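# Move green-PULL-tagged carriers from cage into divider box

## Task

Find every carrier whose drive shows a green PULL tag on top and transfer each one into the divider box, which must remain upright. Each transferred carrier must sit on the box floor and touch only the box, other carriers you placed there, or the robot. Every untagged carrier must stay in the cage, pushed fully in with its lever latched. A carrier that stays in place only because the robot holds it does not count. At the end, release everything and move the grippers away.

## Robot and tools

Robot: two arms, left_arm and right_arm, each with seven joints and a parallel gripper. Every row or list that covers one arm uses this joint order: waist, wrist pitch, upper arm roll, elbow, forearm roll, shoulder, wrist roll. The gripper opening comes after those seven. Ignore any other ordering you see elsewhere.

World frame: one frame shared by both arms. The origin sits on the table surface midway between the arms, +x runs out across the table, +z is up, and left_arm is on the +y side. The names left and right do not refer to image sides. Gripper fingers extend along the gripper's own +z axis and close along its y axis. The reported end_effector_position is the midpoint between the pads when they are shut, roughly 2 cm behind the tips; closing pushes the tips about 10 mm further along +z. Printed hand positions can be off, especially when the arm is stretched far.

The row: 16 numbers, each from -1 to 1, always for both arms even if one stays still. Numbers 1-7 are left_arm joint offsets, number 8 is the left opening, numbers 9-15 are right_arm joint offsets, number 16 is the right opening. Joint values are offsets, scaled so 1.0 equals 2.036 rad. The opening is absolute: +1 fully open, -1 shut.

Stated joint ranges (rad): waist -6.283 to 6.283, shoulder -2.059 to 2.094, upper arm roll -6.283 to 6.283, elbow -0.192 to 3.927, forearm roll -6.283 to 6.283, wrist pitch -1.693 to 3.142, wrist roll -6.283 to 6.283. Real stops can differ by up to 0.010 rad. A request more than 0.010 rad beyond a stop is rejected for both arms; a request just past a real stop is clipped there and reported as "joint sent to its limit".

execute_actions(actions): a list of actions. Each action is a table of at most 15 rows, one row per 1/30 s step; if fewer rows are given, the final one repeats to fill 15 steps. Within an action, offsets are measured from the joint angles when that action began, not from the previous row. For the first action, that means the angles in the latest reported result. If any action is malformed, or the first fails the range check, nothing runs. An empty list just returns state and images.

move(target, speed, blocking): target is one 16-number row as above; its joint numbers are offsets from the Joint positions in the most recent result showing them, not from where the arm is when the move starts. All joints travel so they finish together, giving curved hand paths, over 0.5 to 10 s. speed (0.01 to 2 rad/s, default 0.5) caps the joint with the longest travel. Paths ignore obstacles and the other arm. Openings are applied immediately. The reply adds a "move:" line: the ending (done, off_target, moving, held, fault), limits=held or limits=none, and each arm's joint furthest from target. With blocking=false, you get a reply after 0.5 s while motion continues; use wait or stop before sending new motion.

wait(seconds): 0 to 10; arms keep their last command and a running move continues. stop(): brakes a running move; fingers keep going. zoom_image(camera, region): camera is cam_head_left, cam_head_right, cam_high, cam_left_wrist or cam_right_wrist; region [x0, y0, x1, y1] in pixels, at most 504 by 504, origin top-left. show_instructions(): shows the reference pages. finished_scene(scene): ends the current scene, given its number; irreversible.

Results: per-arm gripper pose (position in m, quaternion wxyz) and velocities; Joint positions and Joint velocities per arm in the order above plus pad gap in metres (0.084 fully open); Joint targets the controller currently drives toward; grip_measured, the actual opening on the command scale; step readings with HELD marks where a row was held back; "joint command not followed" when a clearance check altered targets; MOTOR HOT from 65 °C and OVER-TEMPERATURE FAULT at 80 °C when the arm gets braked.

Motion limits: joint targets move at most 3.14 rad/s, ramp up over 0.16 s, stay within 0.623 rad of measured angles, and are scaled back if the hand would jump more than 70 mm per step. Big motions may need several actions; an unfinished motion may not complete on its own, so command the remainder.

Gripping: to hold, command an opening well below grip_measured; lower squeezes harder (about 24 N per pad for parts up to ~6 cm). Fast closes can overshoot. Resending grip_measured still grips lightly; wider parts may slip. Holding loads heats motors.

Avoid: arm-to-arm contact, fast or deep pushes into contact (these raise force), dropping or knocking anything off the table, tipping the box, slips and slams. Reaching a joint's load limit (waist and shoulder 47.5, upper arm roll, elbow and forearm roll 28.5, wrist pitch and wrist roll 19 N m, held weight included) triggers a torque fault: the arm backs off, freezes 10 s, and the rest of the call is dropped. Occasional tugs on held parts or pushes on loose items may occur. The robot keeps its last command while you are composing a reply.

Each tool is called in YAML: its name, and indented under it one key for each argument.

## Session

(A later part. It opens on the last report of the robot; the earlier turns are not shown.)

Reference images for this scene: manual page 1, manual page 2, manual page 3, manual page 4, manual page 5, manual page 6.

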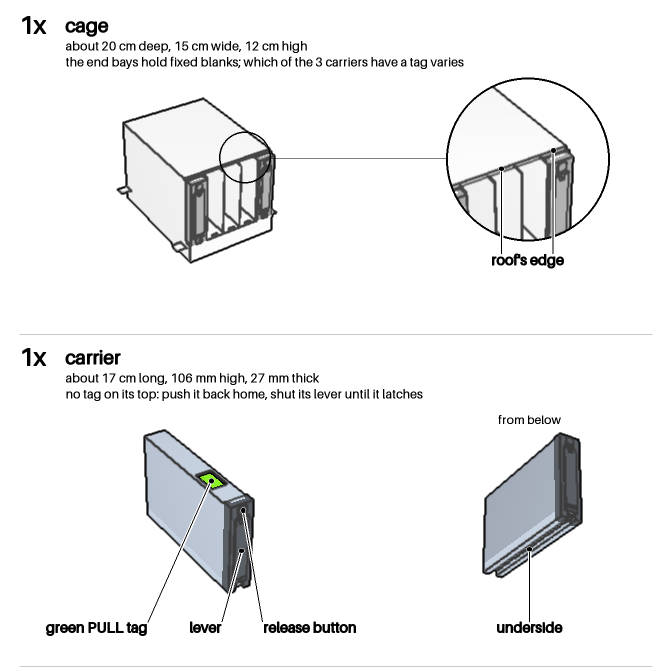

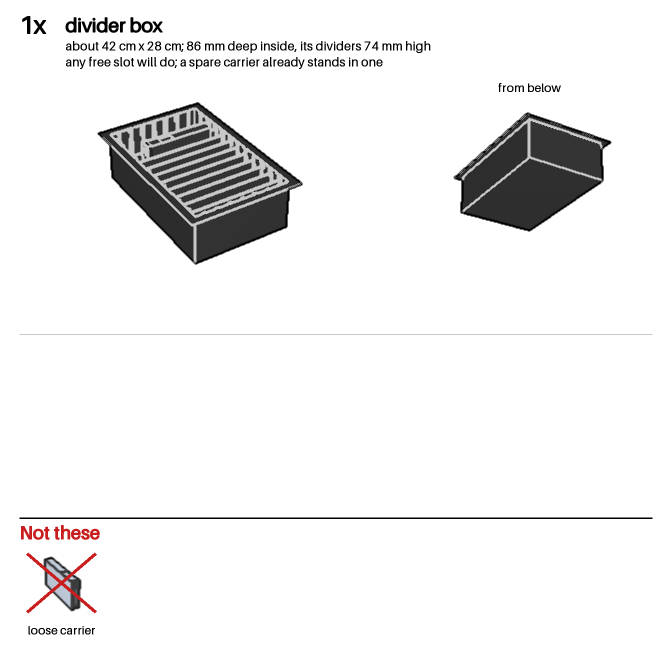

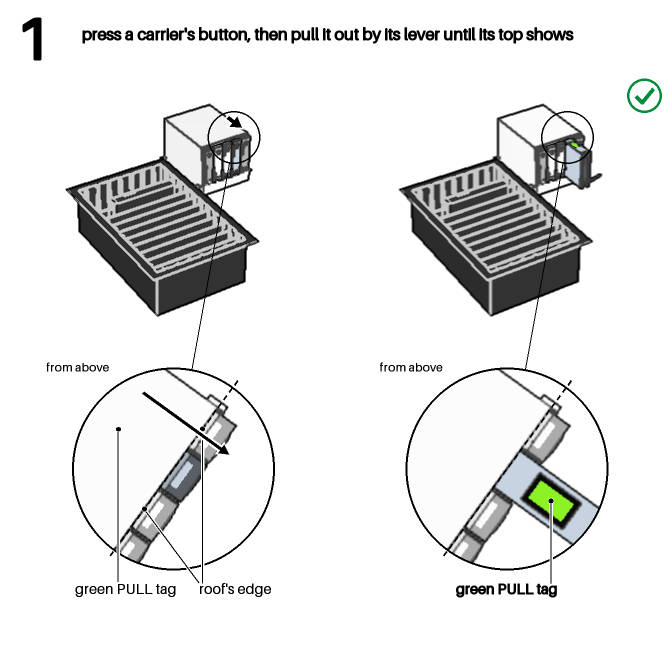

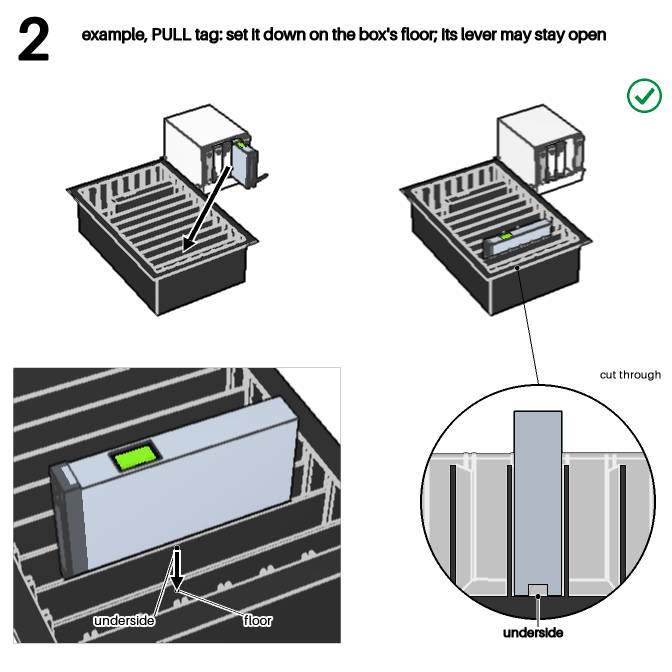

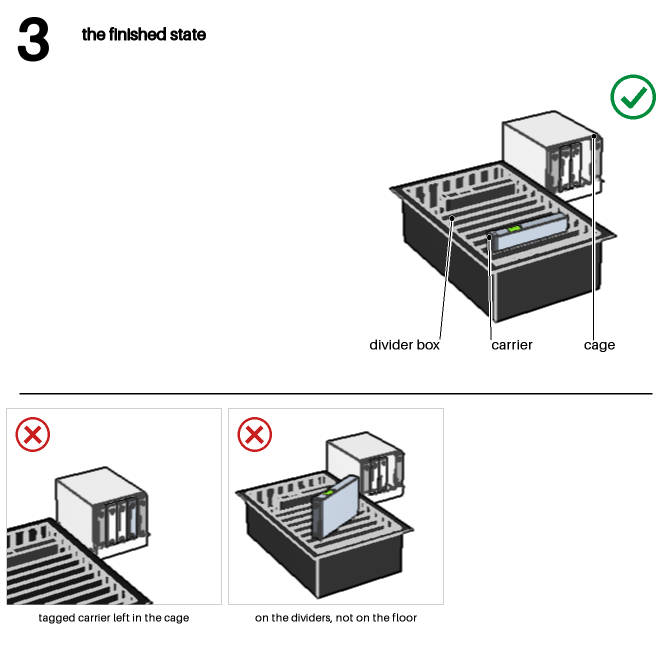

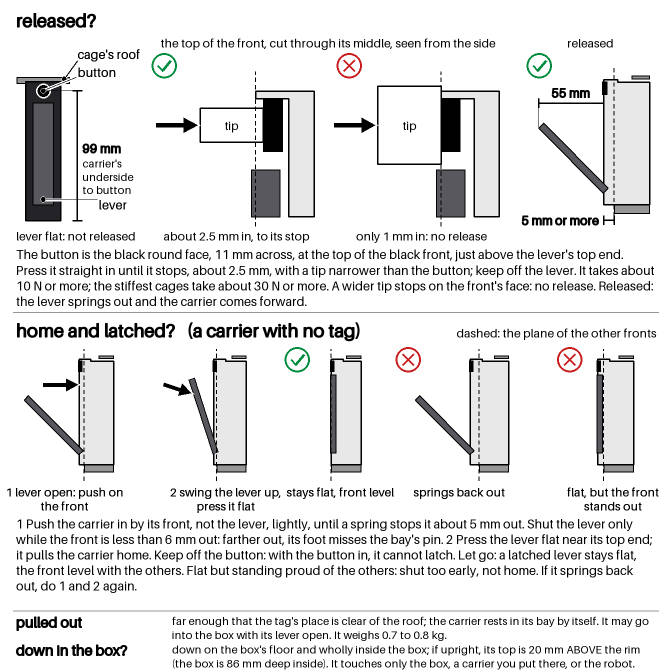

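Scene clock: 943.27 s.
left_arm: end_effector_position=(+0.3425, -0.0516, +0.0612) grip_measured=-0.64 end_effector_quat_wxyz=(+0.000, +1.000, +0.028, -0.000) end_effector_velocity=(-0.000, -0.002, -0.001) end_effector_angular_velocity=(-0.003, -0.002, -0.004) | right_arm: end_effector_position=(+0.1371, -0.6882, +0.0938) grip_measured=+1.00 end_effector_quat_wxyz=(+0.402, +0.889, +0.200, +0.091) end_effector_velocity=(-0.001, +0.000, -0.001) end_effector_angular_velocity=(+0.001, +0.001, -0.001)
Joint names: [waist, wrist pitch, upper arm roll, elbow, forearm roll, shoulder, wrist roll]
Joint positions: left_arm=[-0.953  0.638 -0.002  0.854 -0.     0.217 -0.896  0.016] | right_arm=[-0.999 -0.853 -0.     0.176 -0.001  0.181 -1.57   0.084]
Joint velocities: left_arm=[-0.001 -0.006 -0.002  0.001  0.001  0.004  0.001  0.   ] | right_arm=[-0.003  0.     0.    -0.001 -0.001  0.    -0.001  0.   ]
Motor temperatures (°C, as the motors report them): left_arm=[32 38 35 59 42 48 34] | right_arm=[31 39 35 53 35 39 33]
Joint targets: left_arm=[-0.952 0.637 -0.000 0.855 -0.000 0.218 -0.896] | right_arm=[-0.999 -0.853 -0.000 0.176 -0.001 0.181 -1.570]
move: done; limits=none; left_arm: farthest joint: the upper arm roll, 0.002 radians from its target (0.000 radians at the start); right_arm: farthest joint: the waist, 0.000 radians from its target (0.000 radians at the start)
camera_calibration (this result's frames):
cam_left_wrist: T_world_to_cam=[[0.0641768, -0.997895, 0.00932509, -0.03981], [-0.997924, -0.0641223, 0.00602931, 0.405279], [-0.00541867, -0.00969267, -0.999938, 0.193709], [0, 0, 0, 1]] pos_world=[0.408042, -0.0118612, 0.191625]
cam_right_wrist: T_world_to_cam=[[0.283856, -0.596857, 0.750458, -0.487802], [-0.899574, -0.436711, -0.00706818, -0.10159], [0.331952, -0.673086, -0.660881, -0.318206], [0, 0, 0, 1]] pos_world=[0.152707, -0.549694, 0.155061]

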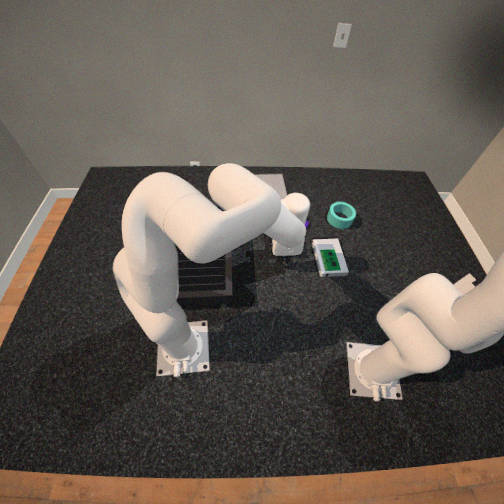

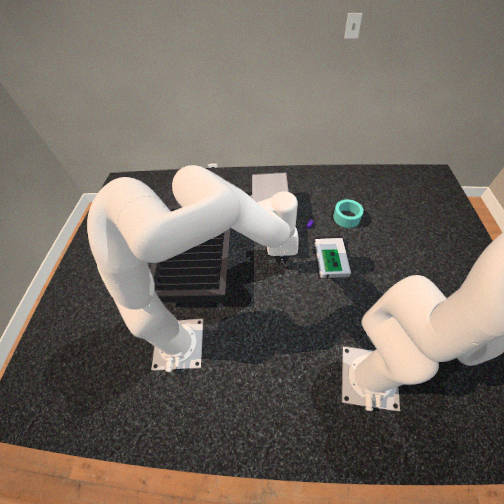

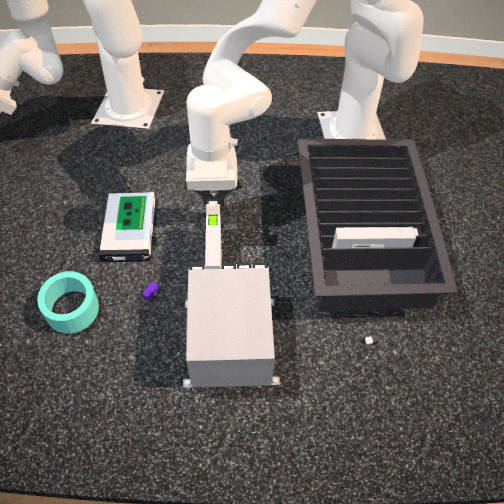

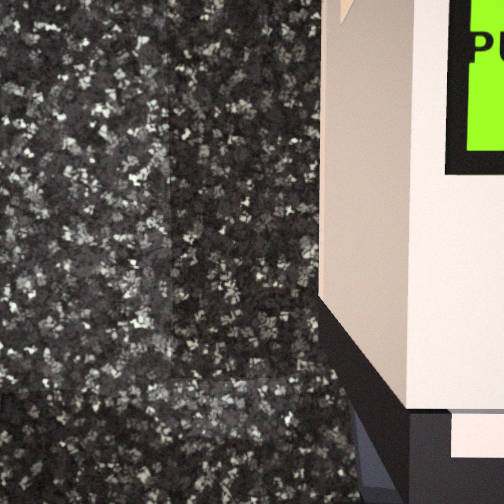

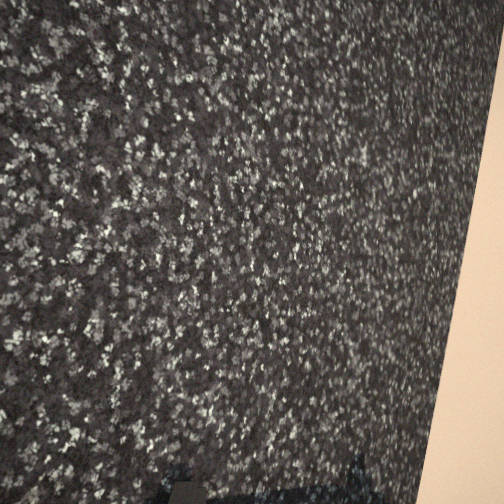

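move:
  target: [0,-0.0046,0,-0.0004,0,0.0037,0,-1,0,0,0,0,0,0,0,1]
  speed: 0.02

Scene clock: 960.37 s.
left_arm: end_effector_position=(+0.3426, -0.0521, +0.0589) grip_measured=-0.64 end_effector_quat_wxyz=(+0.001, +1.000, +0.027, +0.000) end_effector_velocity=(-0.001, -0.001, -0.001) end_effector_angular_velocity=(-0.000, -0.000, -0.004) | right_arm: end_effector_position=(+0.1371, -0.6882, +0.0938) grip_measured=+1.00 end_effector_quat_wxyz=(+0.402, +0.889, +0.200, +0.091) end_effector_velocity=(-0.000, +0.000, -0.000) end_effector_angular_velocity=(+0.001, +0.000, -0.000)
Joint names: [waist, wrist pitch, upper arm roll, elbow, forearm roll, shoulder, wrist roll]
Joint positions: left_arm=[-0.953  0.63  -0.002  0.854 -0.001  0.223 -0.896  0.016] | right_arm=[-0.999 -0.853 -0.     0.176 -0.001  0.181 -1.57   0.084]
Joint velocities: left_arm=[-0.    -0.004 -0.002 -0.     0.     0.003  0.002  0.   ] | right_arm=[ 0.     0.001  0.    -0.     0.     0.     0.001  0.   ]
Motor temperatures (°C, as the motors report them): left_arm=[32 38 35 57 42 47 34] | right_arm=[31 39 35 53 35 39 33]
Joint targets: left_arm=[-0.953 0.628 -0.002 0.854 -0.000 0.224 -0.896] | right_arm=[-0.999 -0.853 -0.000 0.176 -0.001 0.181 -1.570]
move: done; limits=none; left_arm: farthest joint: the shoulder, 0.002 radians from its target (0.007 radians at the start); right_arm: farthest joint: the waist, 0.000 radians from its target (0.000 radians at the start)
camera_calibration (this result's frames):
cam_left_wrist: T_world_to_cam=[[0.0638253, -0.997906, 0.0104674, -0.0402367], [-0.99795, -0.0637721, 0.00534291, 0.405397], [-0.0046642, -0.0107869, -0.999931, 0.191088], [0, 0, 0, 1]] pos_world=[0.408025, -0.0122382, 0.18933]
cam_right_wrist: T_world_to_cam=[[0.283856, -0.596857, 0.750458, -0.487802], [-0.899574, -0.436711, -0.0070681, -0.10159], [0.331952, -0.673086, -0.660881, -0.318206], [0, 0, 0, 1]] pos_world=[0.152707, -0.549694, 0.155061]

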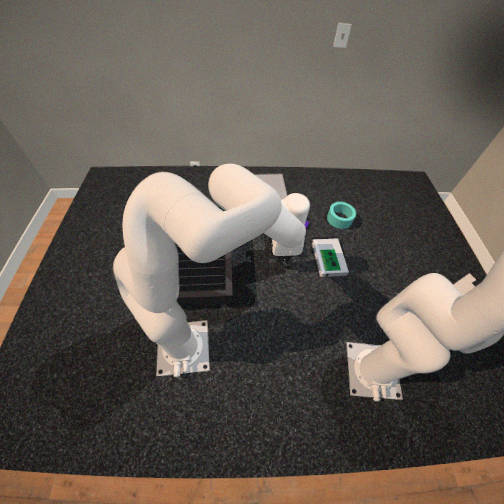

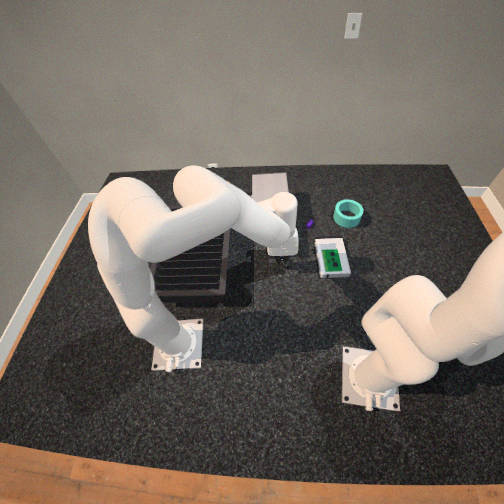

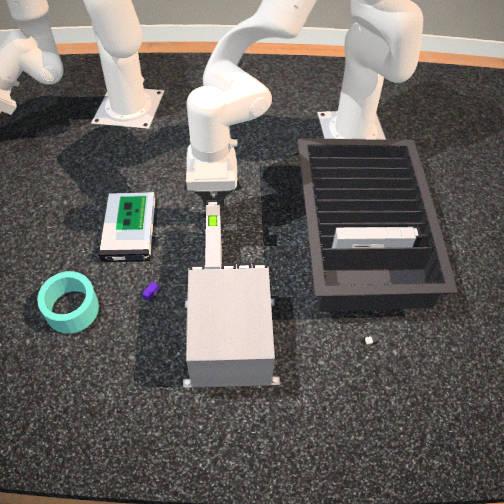

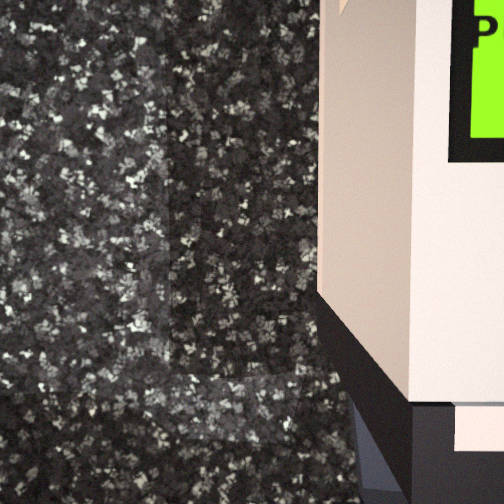

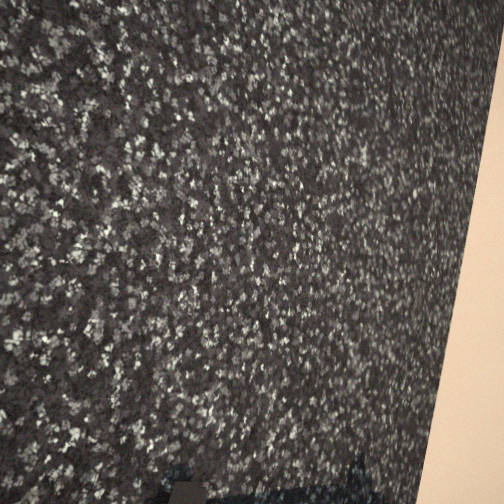

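execute_actions:
  actions:
    - [[0,0,0,0,0,0,0,-0.8,0,0,0,0,0,0,0,1],[0,0,0,0,0,0,0,-0.7,0,0,0,0,0,0,0,1],[0,0,0,0,0,0,0,-0.62,0,0,0,0,0,0,0,1],[0,0,0,0,0,0,0,-0.58,0,0,0,0,0,0,0,1],[0,0,0,0,0,0,0,-0.54,0,0,0,0,0,0,0,1],[0,0,0,0,0,0,0,-0.5,0,0,0,0,0,0,0,1],[0,0,0,0,0,0,0,-0.42,0,0,0,0,0,0,0,1],[0,0,0,0,0,0,0,-0.34,0,0,0,0,0,0,0,1],[0,0,0,0,0,0,0,-0.25,0,0,0,0,0,0,0,1],[0,0,0,0,0,0,0,-0.15,0,0,0,0,0,0,0,1],[0,0,0,0,0,0,0,-0.05,0,0,0,0,0,0,0,1],[0,0,0,0,0,0,0,0.05,0,0,0,0,0,0,0,1],[0,0,0,0,0,0,0,0.1,0,0,0,0,0,0,0,1]]

Scene clock: 966.83 s.
left_arm: end_effector_position=(+0.3426, -0.0521, +0.0585) grip_measured=+0.08 end_effector_quat_wxyz=(+0.001, +1.000, +0.027, -0.000) end_effector_velocity=(-0.001, +0.001, +0.002) end_effector_angular_velocity=(+0.001, +0.001, +0.001) | right_arm: end_effector_position=(+0.1371, -0.6882, +0.0938) grip_measured=+1.00 end_effector_quat_wxyz=(+0.402, +0.889, +0.200, +0.091) end_effector_velocity=(-0.001, +0.000, -0.001) end_effector_angular_velocity=(+0.001, +0.001, +0.000)
Joint names: [waist, wrist pitch, upper arm roll, elbow, forearm roll, shoulder, wrist roll]
Joint positions: left_arm=[-0.953  0.629 -0.002  0.854 -0.001  0.224 -0.896  0.048] | right_arm=[-0.999 -0.853 -0.     0.176 -0.001  0.181 -1.57   0.084]
Joint velocities: left_arm=[ 0.     0.006 -0.001 -0.002 -0.    -0.007 -0.001  0.007] | right_arm=[-0.001  0.001 -0.    -0.001 -0.001  0.    -0.001  0.   ]
Motor temperatures (°C, as the motors report them): left_arm=[32 39 35 57 42 47 34] | right_arm=[31 39 35 53 35 39 33]
Joint targets: left_arm=[-0.953 0.630 -0.002 0.854 -0.001 0.223 -0.896] | right_arm=[-0.999 -0.853 -0.000 0.176 -0.001 0.181 -1.570]
Step readings (joint positions):
0: left_arm=[-0.953 0.628 -0.002 0.854 -0.000 0.224 -0.896] | right_arm=[-0.999 -0.853 -0.000 0.176 -0.001 0.181 -1.570]
1: left_arm=[-0.953 0.628 -0.002 0.854 -0.000 0.224 -0.896] | right_arm=[-0.999 -0.853 -0.000 0.176 -0.001 0.181 -1.570]
2: left_arm=[-0.953 0.629 -0.002 0.854 -0.000 0.224 -0.896] | right_arm=[-0.999 -0.853 -0.000 0.176 -0.001 0.181 -1.570]
4: left_arm=[-0.953 0.628 -0.001 0.854 -0.000 0.224 -0.896] | right_arm=[-0.999 -0.853 -0.000 0.176 -0.001 0.181 -1.570]
8: left_arm=[-0.953 0.627 -0.002 0.853 -0.000 0.227 -0.896] | right_arm=[-0.999 -0.853 -0.000 0.176 -0.001 0.181 -1.570]
15: Joint positions above
camera_calibration (this result's frames):
cam_left_wrist: T_world_to_cam=[[0.0636715, -0.997918, 0.0102641, -0.0401611], [-0.997959, -0.0636179, 0.00546565, 0.40541], [-0.0048013, -0.0105911, -0.999932, 0.190731], [0, 0, 0, 1]] pos_world=[0.408055, -0.0122662, 0.188914]
cam_right_wrist: T_world_to_cam=[[0.283856, -0.596857, 0.750458, -0.487802], [-0.899574, -0.436711, -0.00706806, -0.10159], [0.331952, -0.673086, -0.660881, -0.318206], [0, 0, 0, 1]] pos_world=[0.152707, -0.549694, 0.155061]

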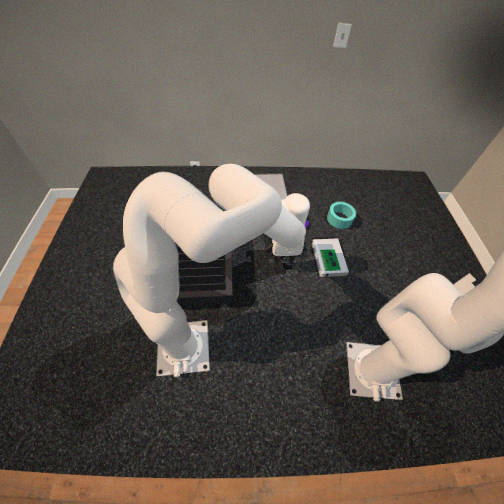

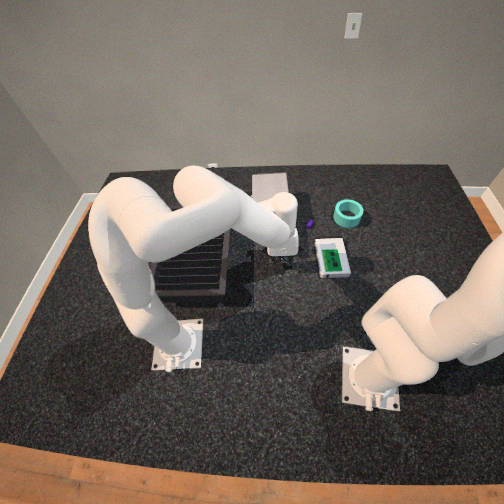

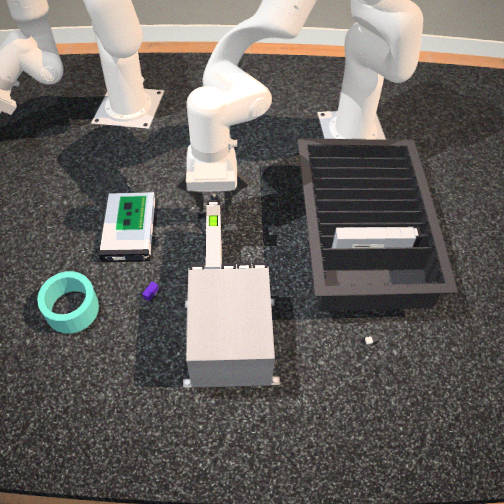

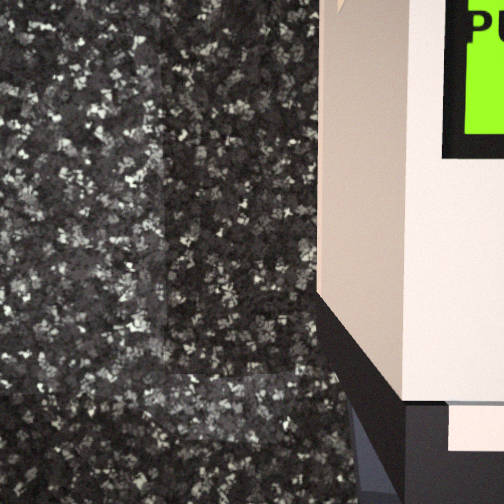

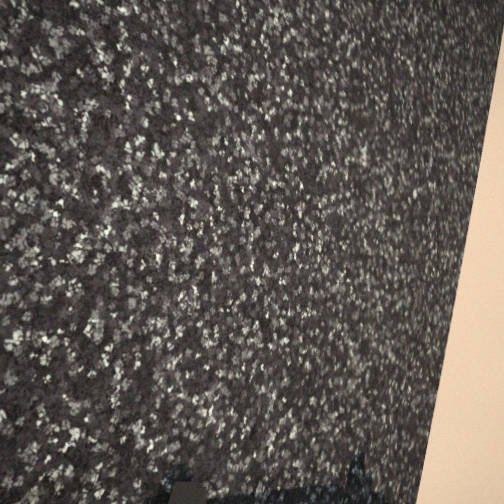

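move:
  target: [0.04966,0.09067,0.001,0.10083,0,0.01066,0.04897,0.1,0,0,0,0,0,0,0,1]
  speed: 0.2

move:
  target: [0.0424,0.0226,0,0.0957,0,0.0731,0.0424,0.1,0,0,0,0,0,0,0,1]
  speed: 0.2

Scene clock: 984.73 s.
left_arm: end_effector_position=(+0.4079, -0.0482, +0.1078) grip_measured=+0.09 end_effector_quat_wxyz=(-0.000, +1.000, +0.029, -0.000) end_effector_velocity=(+0.002, +0.001, +0.002) end_effector_angular_velocity=(-0.001, -0.002, +0.003) | right_arm: end_effector_position=(+0.1371, -0.6882, +0.0938) grip_measured=+1.00 end_effector_quat_wxyz=(+0.402, +0.889, +0.200, +0.091) end_effector_velocity=(+0.001, +0.000, -0.000) end_effector_angular_velocity=(+0.000, -0.000, +0.002)
Joint names: [waist, wrist pitch, upper arm roll, elbow, forearm roll, shoulder, wrist roll]
Joint positions: left_arm=[-0.852  0.813 -0.     1.058 -0.001  0.245 -0.797  0.048] | right_arm=[-0.999 -0.853 -0.     0.176 -0.001  0.181 -1.57   0.084]
Joint velocities: left_arm=[ 0.002  0.003  0.002  0.004  0.    -0.001  0.001 -0.   ] | right_arm=[ 0.002  0.    -0.     0.    -0.     0.     0.     0.   ]
Motor temperatures (°C, as the motors report them): left_arm=[32 38 35 57 42 47 34] | right_arm=[31 39 35 53 35 39 33]
Joint targets: left_arm=[-0.852 0.814 0.000 1.059 -0.001 0.245 -0.797] | right_arm=[-0.999 -0.853 -0.000 0.176 -0.001 0.181 -1.570]
move: done; limits=none; left_arm: farthest joint: the waist, 0.001 radians from its target (0.101 radians at the start); right_arm: farthest joint: the waist, 0.000 radians from its target (0.000 radians at the start)
camera_calibration (this result's frames):
cam_left_wrist: T_world_to_cam=[[0.0667198, -0.997731, 0.00906819, -0.0420606], [-0.997757, -0.0666667, 0.0060357, 0.470293], [-0.00541745, -0.00945056, -0.999941, 0.240683], [0, 0, 0, 1]] pos_world=[0.473348, -0.0083377, 0.238212]
cam_right_wrist: T_world_to_cam=[[0.283856, -0.596857, 0.750458, -0.487802], [-0.899574, -0.436711, -0.00706823, -0.10159], [0.331952, -0.673086, -0.660881, -0.318206], [0, 0, 0, 1]] pos_world=[0.152707, -0.549694, 0.155061]

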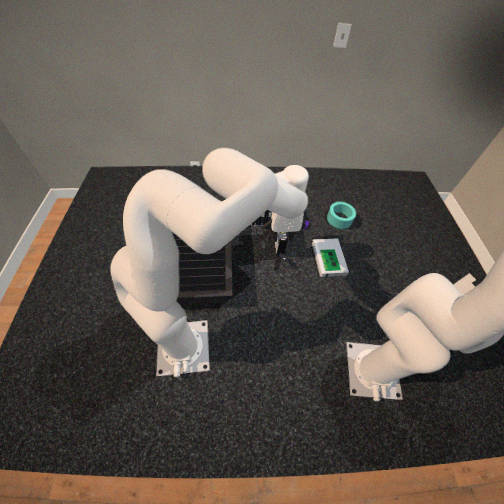

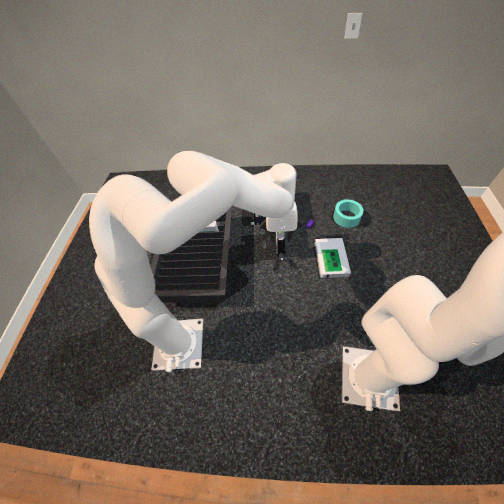

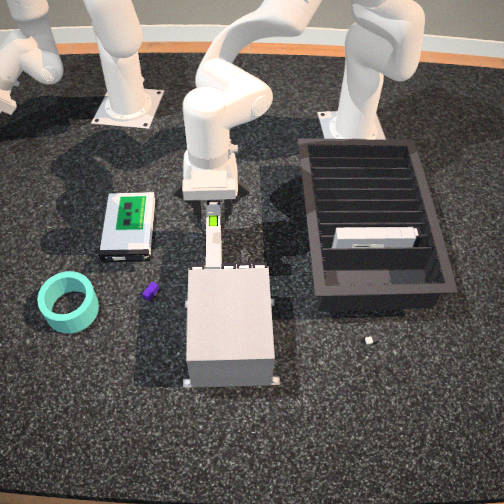

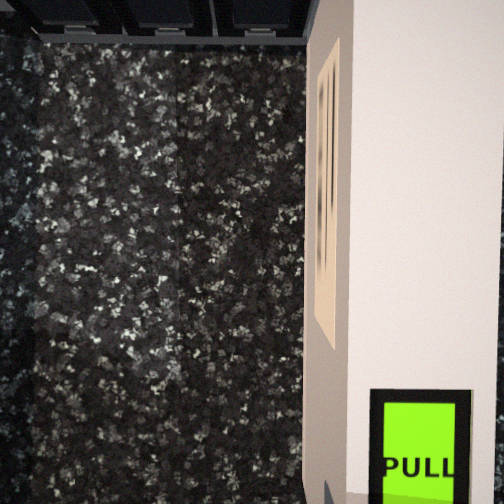

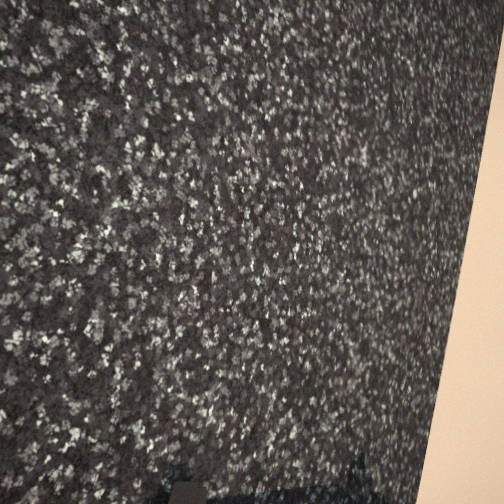

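Scene clock: 986.20 s.
left_arm: end_effector_position=(+0.4726, -0.0437, +0.1008) grip_measured=+0.09 end_effector_quat_wxyz=(+0.000, +1.000, +0.029, -0.000) end_effector_velocity=(+0.002, +0.002, -0.001) end_effector_angular_velocity=(+0.001, -0.001, +0.003) | right_arm: end_effector_position=(+0.1371, -0.6882, +0.0938) grip_measured=+1.00 end_effector_quat_wxyz=(+0.402, +0.889, +0.200, +0.091) end_effector_velocity=(-0.000, +0.000, -0.000) end_effector_angular_velocity=(+0.001, -0.001, -0.002)
Joint names: [waist, wrist pitch, upper arm roll, elbow, forearm roll, shoulder, wrist roll]
Joint positions: left_arm=[-0.766  0.859 -0.     1.253 -0.001  0.394 -0.71   0.048] | right_arm=[-0.999 -0.853 -0.     0.176 -0.001  0.181 -1.57   0.084]
Joint velocities: left_arm=[ 0.002 -0.001  0.003  0.002  0.     0.003  0.001 -0.   ] | right_arm=[-0.     0.    -0.    -0.     0.001  0.     0.001 -0.   ]
Motor temperatures (°C, as the motors report them): left_arm=[32 38 35 57 42 47 34] | right_arm=[31 39 35 53 35 39 33]
Joint targets: left_arm=[-0.766 0.859 -0.000 1.253 -0.001 0.394 -0.710] | right_arm=[-0.999 -0.853 -0.000 0.176 -0.001 0.181 -1.570]
move: done; limits=none; left_arm: farthest joint: the waist, 0.001 radians from its target (0.087 radians at the start); right_arm: farthest joint: the waist, 0.000 radians from its target (0.000 radians at the start)
camera_calibration (this result's frames):
cam_left_wrist: T_world_to_cam=[[0.0664211, -0.997749, 0.00922422, -0.0416734], [-0.997777, -0.0663669, 0.00605744, 0.535171], [-0.00543162, -0.00960606, -0.999939, 0.234111], [0, 0, 0, 1]] pos_world=[0.538021, -0.00381307, 0.231239]
cam_right_wrist: T_world_to_cam=[[0.283856, -0.596857, 0.750458, -0.487802], [-0.899574, -0.436711, -0.00706817, -0.10159], [0.331952, -0.673086, -0.66088, -0.318206], [0, 0, 0, 1]] pos_world=[0.152707, -0.549694, 0.155061]

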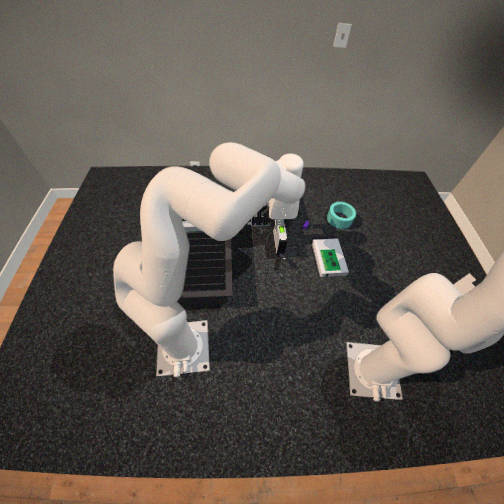

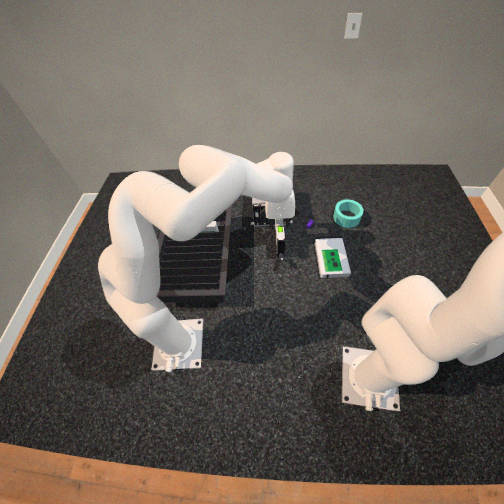

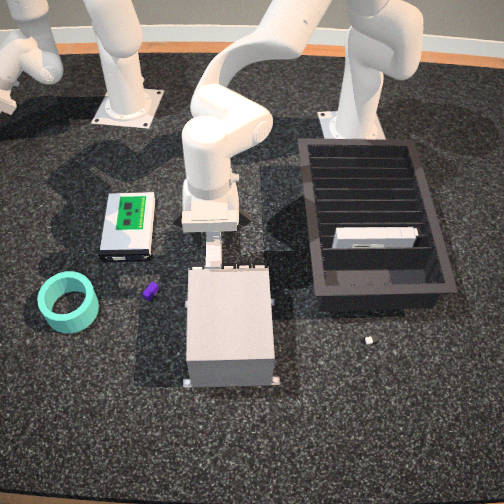

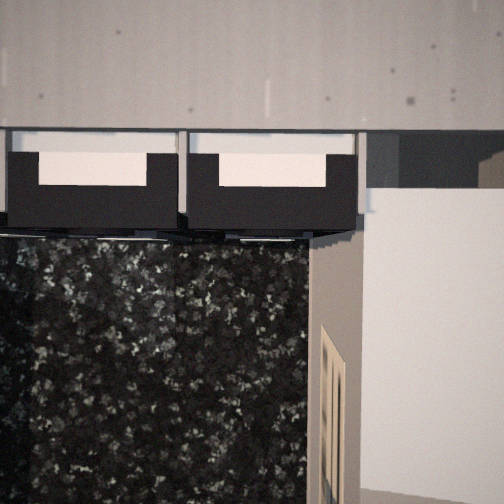

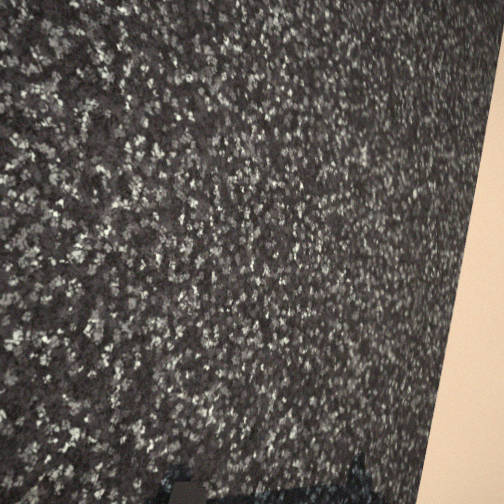

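execute_actions:
  actions:
    - [[0,0,0,0,0,0,0,0.0,0,0,0,0,0,0,0,1],[0,0,0,0,0,0,0,-0.08,0,0,0,0,0,0,0,1],[0,0,0,0,0,0,0,-0.16,0,0,0,0,0,0,0,1],[0,0,0,0,0,0,0,-0.23,0,0,0,0,0,0,0,1],[0,0,0,0,0,0,0,-0.29,0,0,0,0,0,0,0,1],[0,0,0,0,0,0,0,-0.34,0,0,0,0,0,0,0,1],[0,0,0,0,0,0,0,-0.38,0,0,0,0,0,0,0,1],[0,0,0,0,0,0,0,-0.42,0,0,0,0,0,0,0,1],[0,0,0,0,0,0,0,-0.47,0,0,0,0,0,0,0,1],[0,0,0,0,0,0,0,-0.53,0,0,0,0,0,0,0,1],[0,0,0,0,0,0,0,-0.6,0,0,0,0,0,0,0,1],[0,0,0,0,0,0,0,-0.7,0,0,0,0,0,0,0,1],[0,0,0,0,0,0,0,-0.8,0,0,0,0,0,0,0,1],[0,0,0,0,0,0,0,-0.9,0,0,0,0,0,0,0,1],[0,0,0,0,0,0,0,-1,0,0,0,0,0,0,0,1]]

Scene clock: 996.37 s.
left_arm: end_effector_position=(+0.4726, -0.0436, +0.1008) grip_measured=-0.40 end_effector_quat_wxyz=(+0.000, +1.000, +0.029, -0.000) end_effector_velocity=(-0.000, -0.000, -0.000) end_effector_angular_velocity=(+0.000, -0.000, -0.002) | right_arm: end_effector_position=(+0.1371, -0.6882, +0.0938) grip_measured=+1.00 end_effector_quat_wxyz=(+0.402, +0.889, +0.200, +0.091) end_effector_velocity=(+0.000, +0.000, -0.000) end_effector_angular_velocity=(+0.000, -0.000, +0.001)
Joint names: [waist, wrist pitch, upper arm roll, elbow, forearm roll, shoulder, wrist roll]
Joint positions: left_arm=[-0.766  0.859 -0.     1.253 -0.001  0.394 -0.711  0.027] | right_arm=[-0.999 -0.853 -0.     0.176 -0.001  0.181 -1.57   0.084]
Joint velocities: left_arm=[ 0.    -0.    -0.001 -0.     0.001 -0.     0.001  0.   ] | right_arm=[ 0.    -0.     0.     0.    -0.001  0.     0.001  0.   ]
Motor temperatures (°C, as the motors report them): left_arm=[32 38 35 58 42 48 34] | right_arm=[31 39 35 53 35 39 33]
Joint targets: left_arm=[-0.766 0.859 -0.000 1.253 -0.001 0.394 -0.710] | right_arm=[-0.999 -0.853 -0.000 0.176 -0.001 0.181 -1.570]
Step readings (joint positions):
0: left_arm=[-0.766 0.859 -0.000 1.253 -0.001 0.394 -0.710] | right_arm=[-0.999 -0.853 -0.000 0.176 -0.001 0.181 -1.570]
1: left_arm=[-0.766 0.859 -0.000 1.253 -0.001 0.394 -0.710] | right_arm=[-0.999 -0.853 -0.000 0.176 -0.001 0.181 -1.570]
2: left_arm=[-0.766 0.859 -0.000 1.253 -0.001 0.394 -0.710] | right_arm=[-0.999 -0.853 -0.000 0.176 -0.001 0.181 -1.570]
4: left_arm=[-0.766 0.859 -0.000 1.253 -0.001 0.394 -0.710] | right_arm=[-0.999 -0.853 -0.000 0.176 -0.001 0.181 -1.570]
8: left_arm=[-0.766 0.859 -0.000 1.253 -0.001 0.394 -0.710] | right_arm=[-0.999 -0.853 -0.000 0.176 -0.001 0.181 -1.570]
15: Joint positions above
camera_calibration (this result's frames):
cam_left_wrist: T_world_to_cam=[[0.0667292, -0.997728, 0.00928068, -0.0418054], [-0.997756, -0.0666743, 0.00609733, 0.535161], [-0.0054647, -0.00966672, -0.999938, 0.234127], [0, 0, 0, 1]] pos_world=[0.538029, -0.00376568, 0.231238]
cam_right_wrist: T_world_to_cam=[[0.283856, -0.596857, 0.750458, -0.487802], [-0.899574, -0.436711, -0.00706812, -0.10159], [0.331952, -0.673086, -0.660881, -0.318206], [0, 0, 0, 1]] pos_world=[0.152707, -0.549694, 0.155061]

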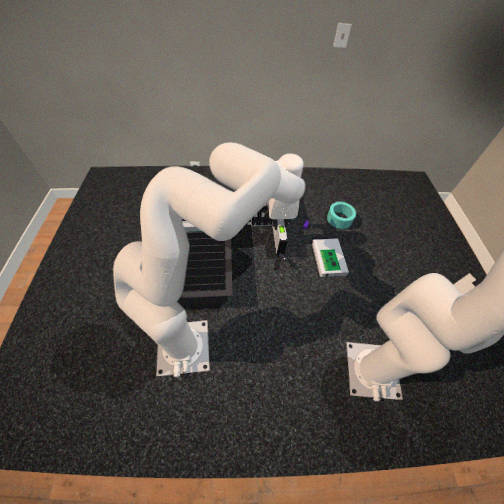

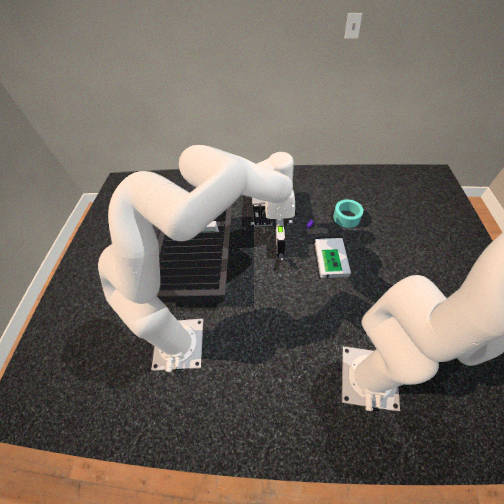

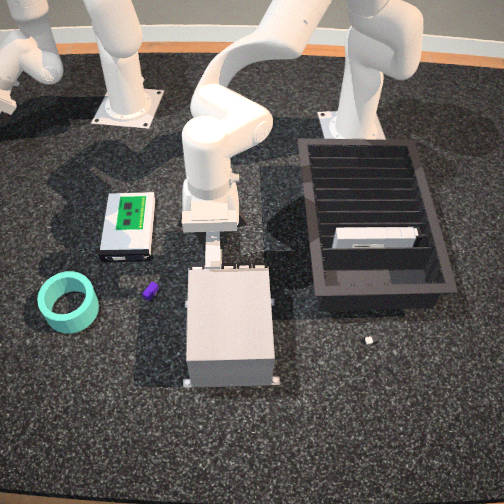

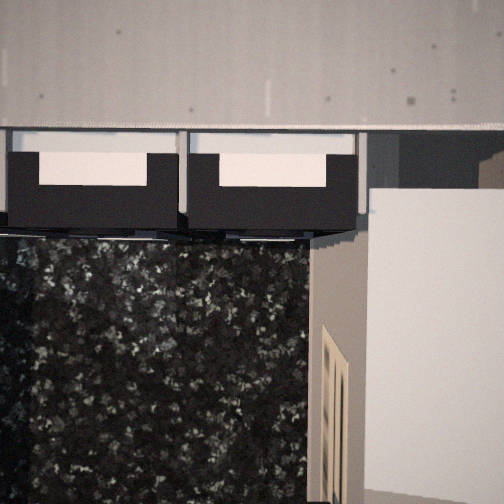

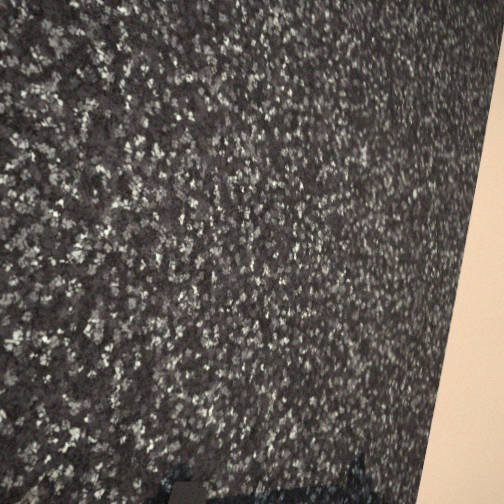

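move:
  target: [-0.01184,0.00393,0,-0.02706,0,-0.03099,-0.01154,-1,0,0,0,0,0,0,0,1]
  speed: 0.06

Scene clock: 1011.40 s.
left_arm: end_effector_position=(+0.4530, -0.0446, +0.1129) grip_measured=-0.40 end_effector_quat_wxyz=(-0.000, +1.000, +0.029, -0.000) end_effector_velocity=(-0.001, -0.001, +0.001) end_effector_angular_velocity=(-0.001, +0.000, -0.002) | right_arm: end_effector_position=(+0.1371, -0.6882, +0.0938) grip_measured=+1.00 end_effector_quat_wxyz=(+0.402, +0.889, +0.200, +0.091) end_effector_velocity=(+0.000, -0.000, +0.000) end_effector_angular_velocity=(-0.000, -0.000, +0.001)
Joint names: [waist, wrist pitch, upper arm roll, elbow, forearm roll, shoulder, wrist roll]
Joint positions: left_arm=[-0.79   0.867 -0.     1.198 -0.001  0.331 -0.734  0.027] | right_arm=[-0.999 -0.853 -0.     0.176 -0.001  0.181 -1.57   0.084]
Joint velocities: left_arm=[-0.     0.    -0.002 -0.001 -0.    -0.002 -0.     0.   ] | right_arm=[ 0.001  0.     0.     0.     0.    -0.     0.    -0.   ]
Motor temperatures (°C, as the motors report them): left_arm=[32 38 35 59 42 48 34] | right_arm=[31 39 35 53 35 39 33]
Joint targets: left_arm=[-0.790 0.867 -0.000 1.198 -0.001 0.331 -0.734] | right_arm=[-0.999 -0.853 -0.000 0.176 -0.001 0.181 -1.570]
move: done; limits=none; left_arm: farthest joint: the waist, 0.000 radians from its target (0.024 radians at the start); right_arm: farthest joint: the waist, 0.000 radians from its target (0.000 radians at the start)
camera_calibration (this result's frames):
cam_left_wrist: T_world_to_cam=[[0.0663197, -0.997757, 0.00911805, -0.0413842], [-0.997783, -0.0662651, 0.00616708, 0.515543], [-0.00554904, -0.00950684, -0.999939, 0.246078], [0, 0, 0, 1]] pos_world=[0.518511, -0.00478941, 0.243261]
cam_right_wrist: T_world_to_cam=[[0.283856, -0.596857, 0.750458, -0.487802], [-0.899574, -0.436711, -0.00706819, -0.10159], [0.331952, -0.673086, -0.660881, -0.318206], [0, 0, 0, 1]] pos_world=[0.152707, -0.549694, 0.155061]

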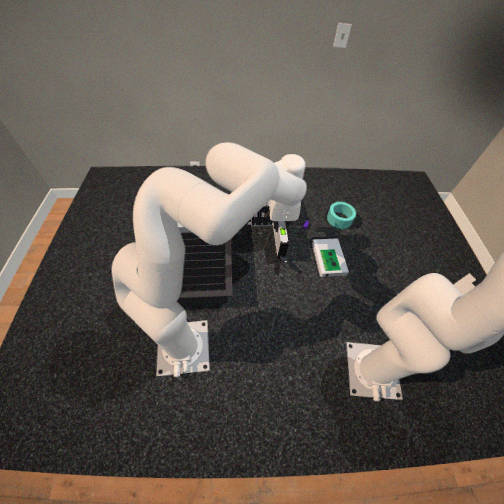

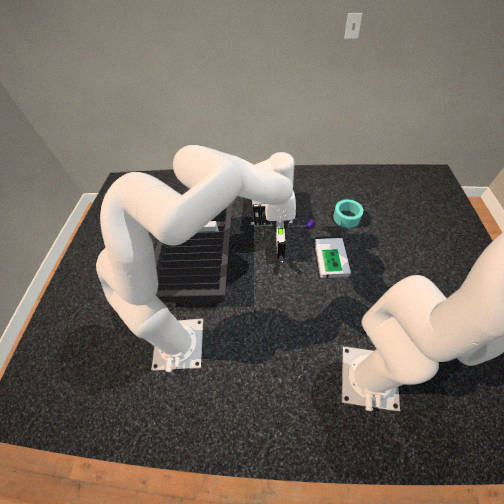

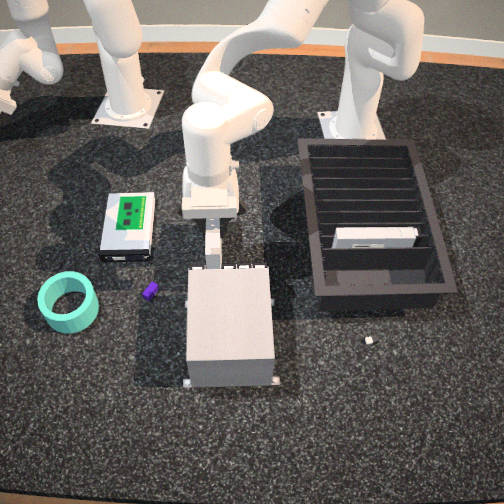

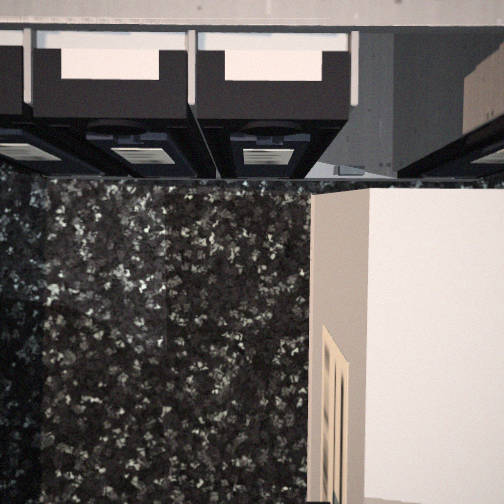

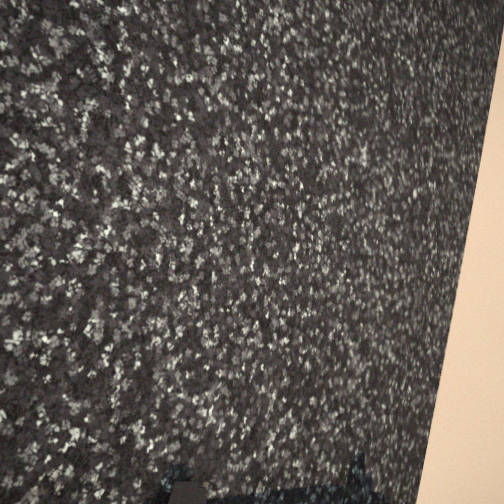

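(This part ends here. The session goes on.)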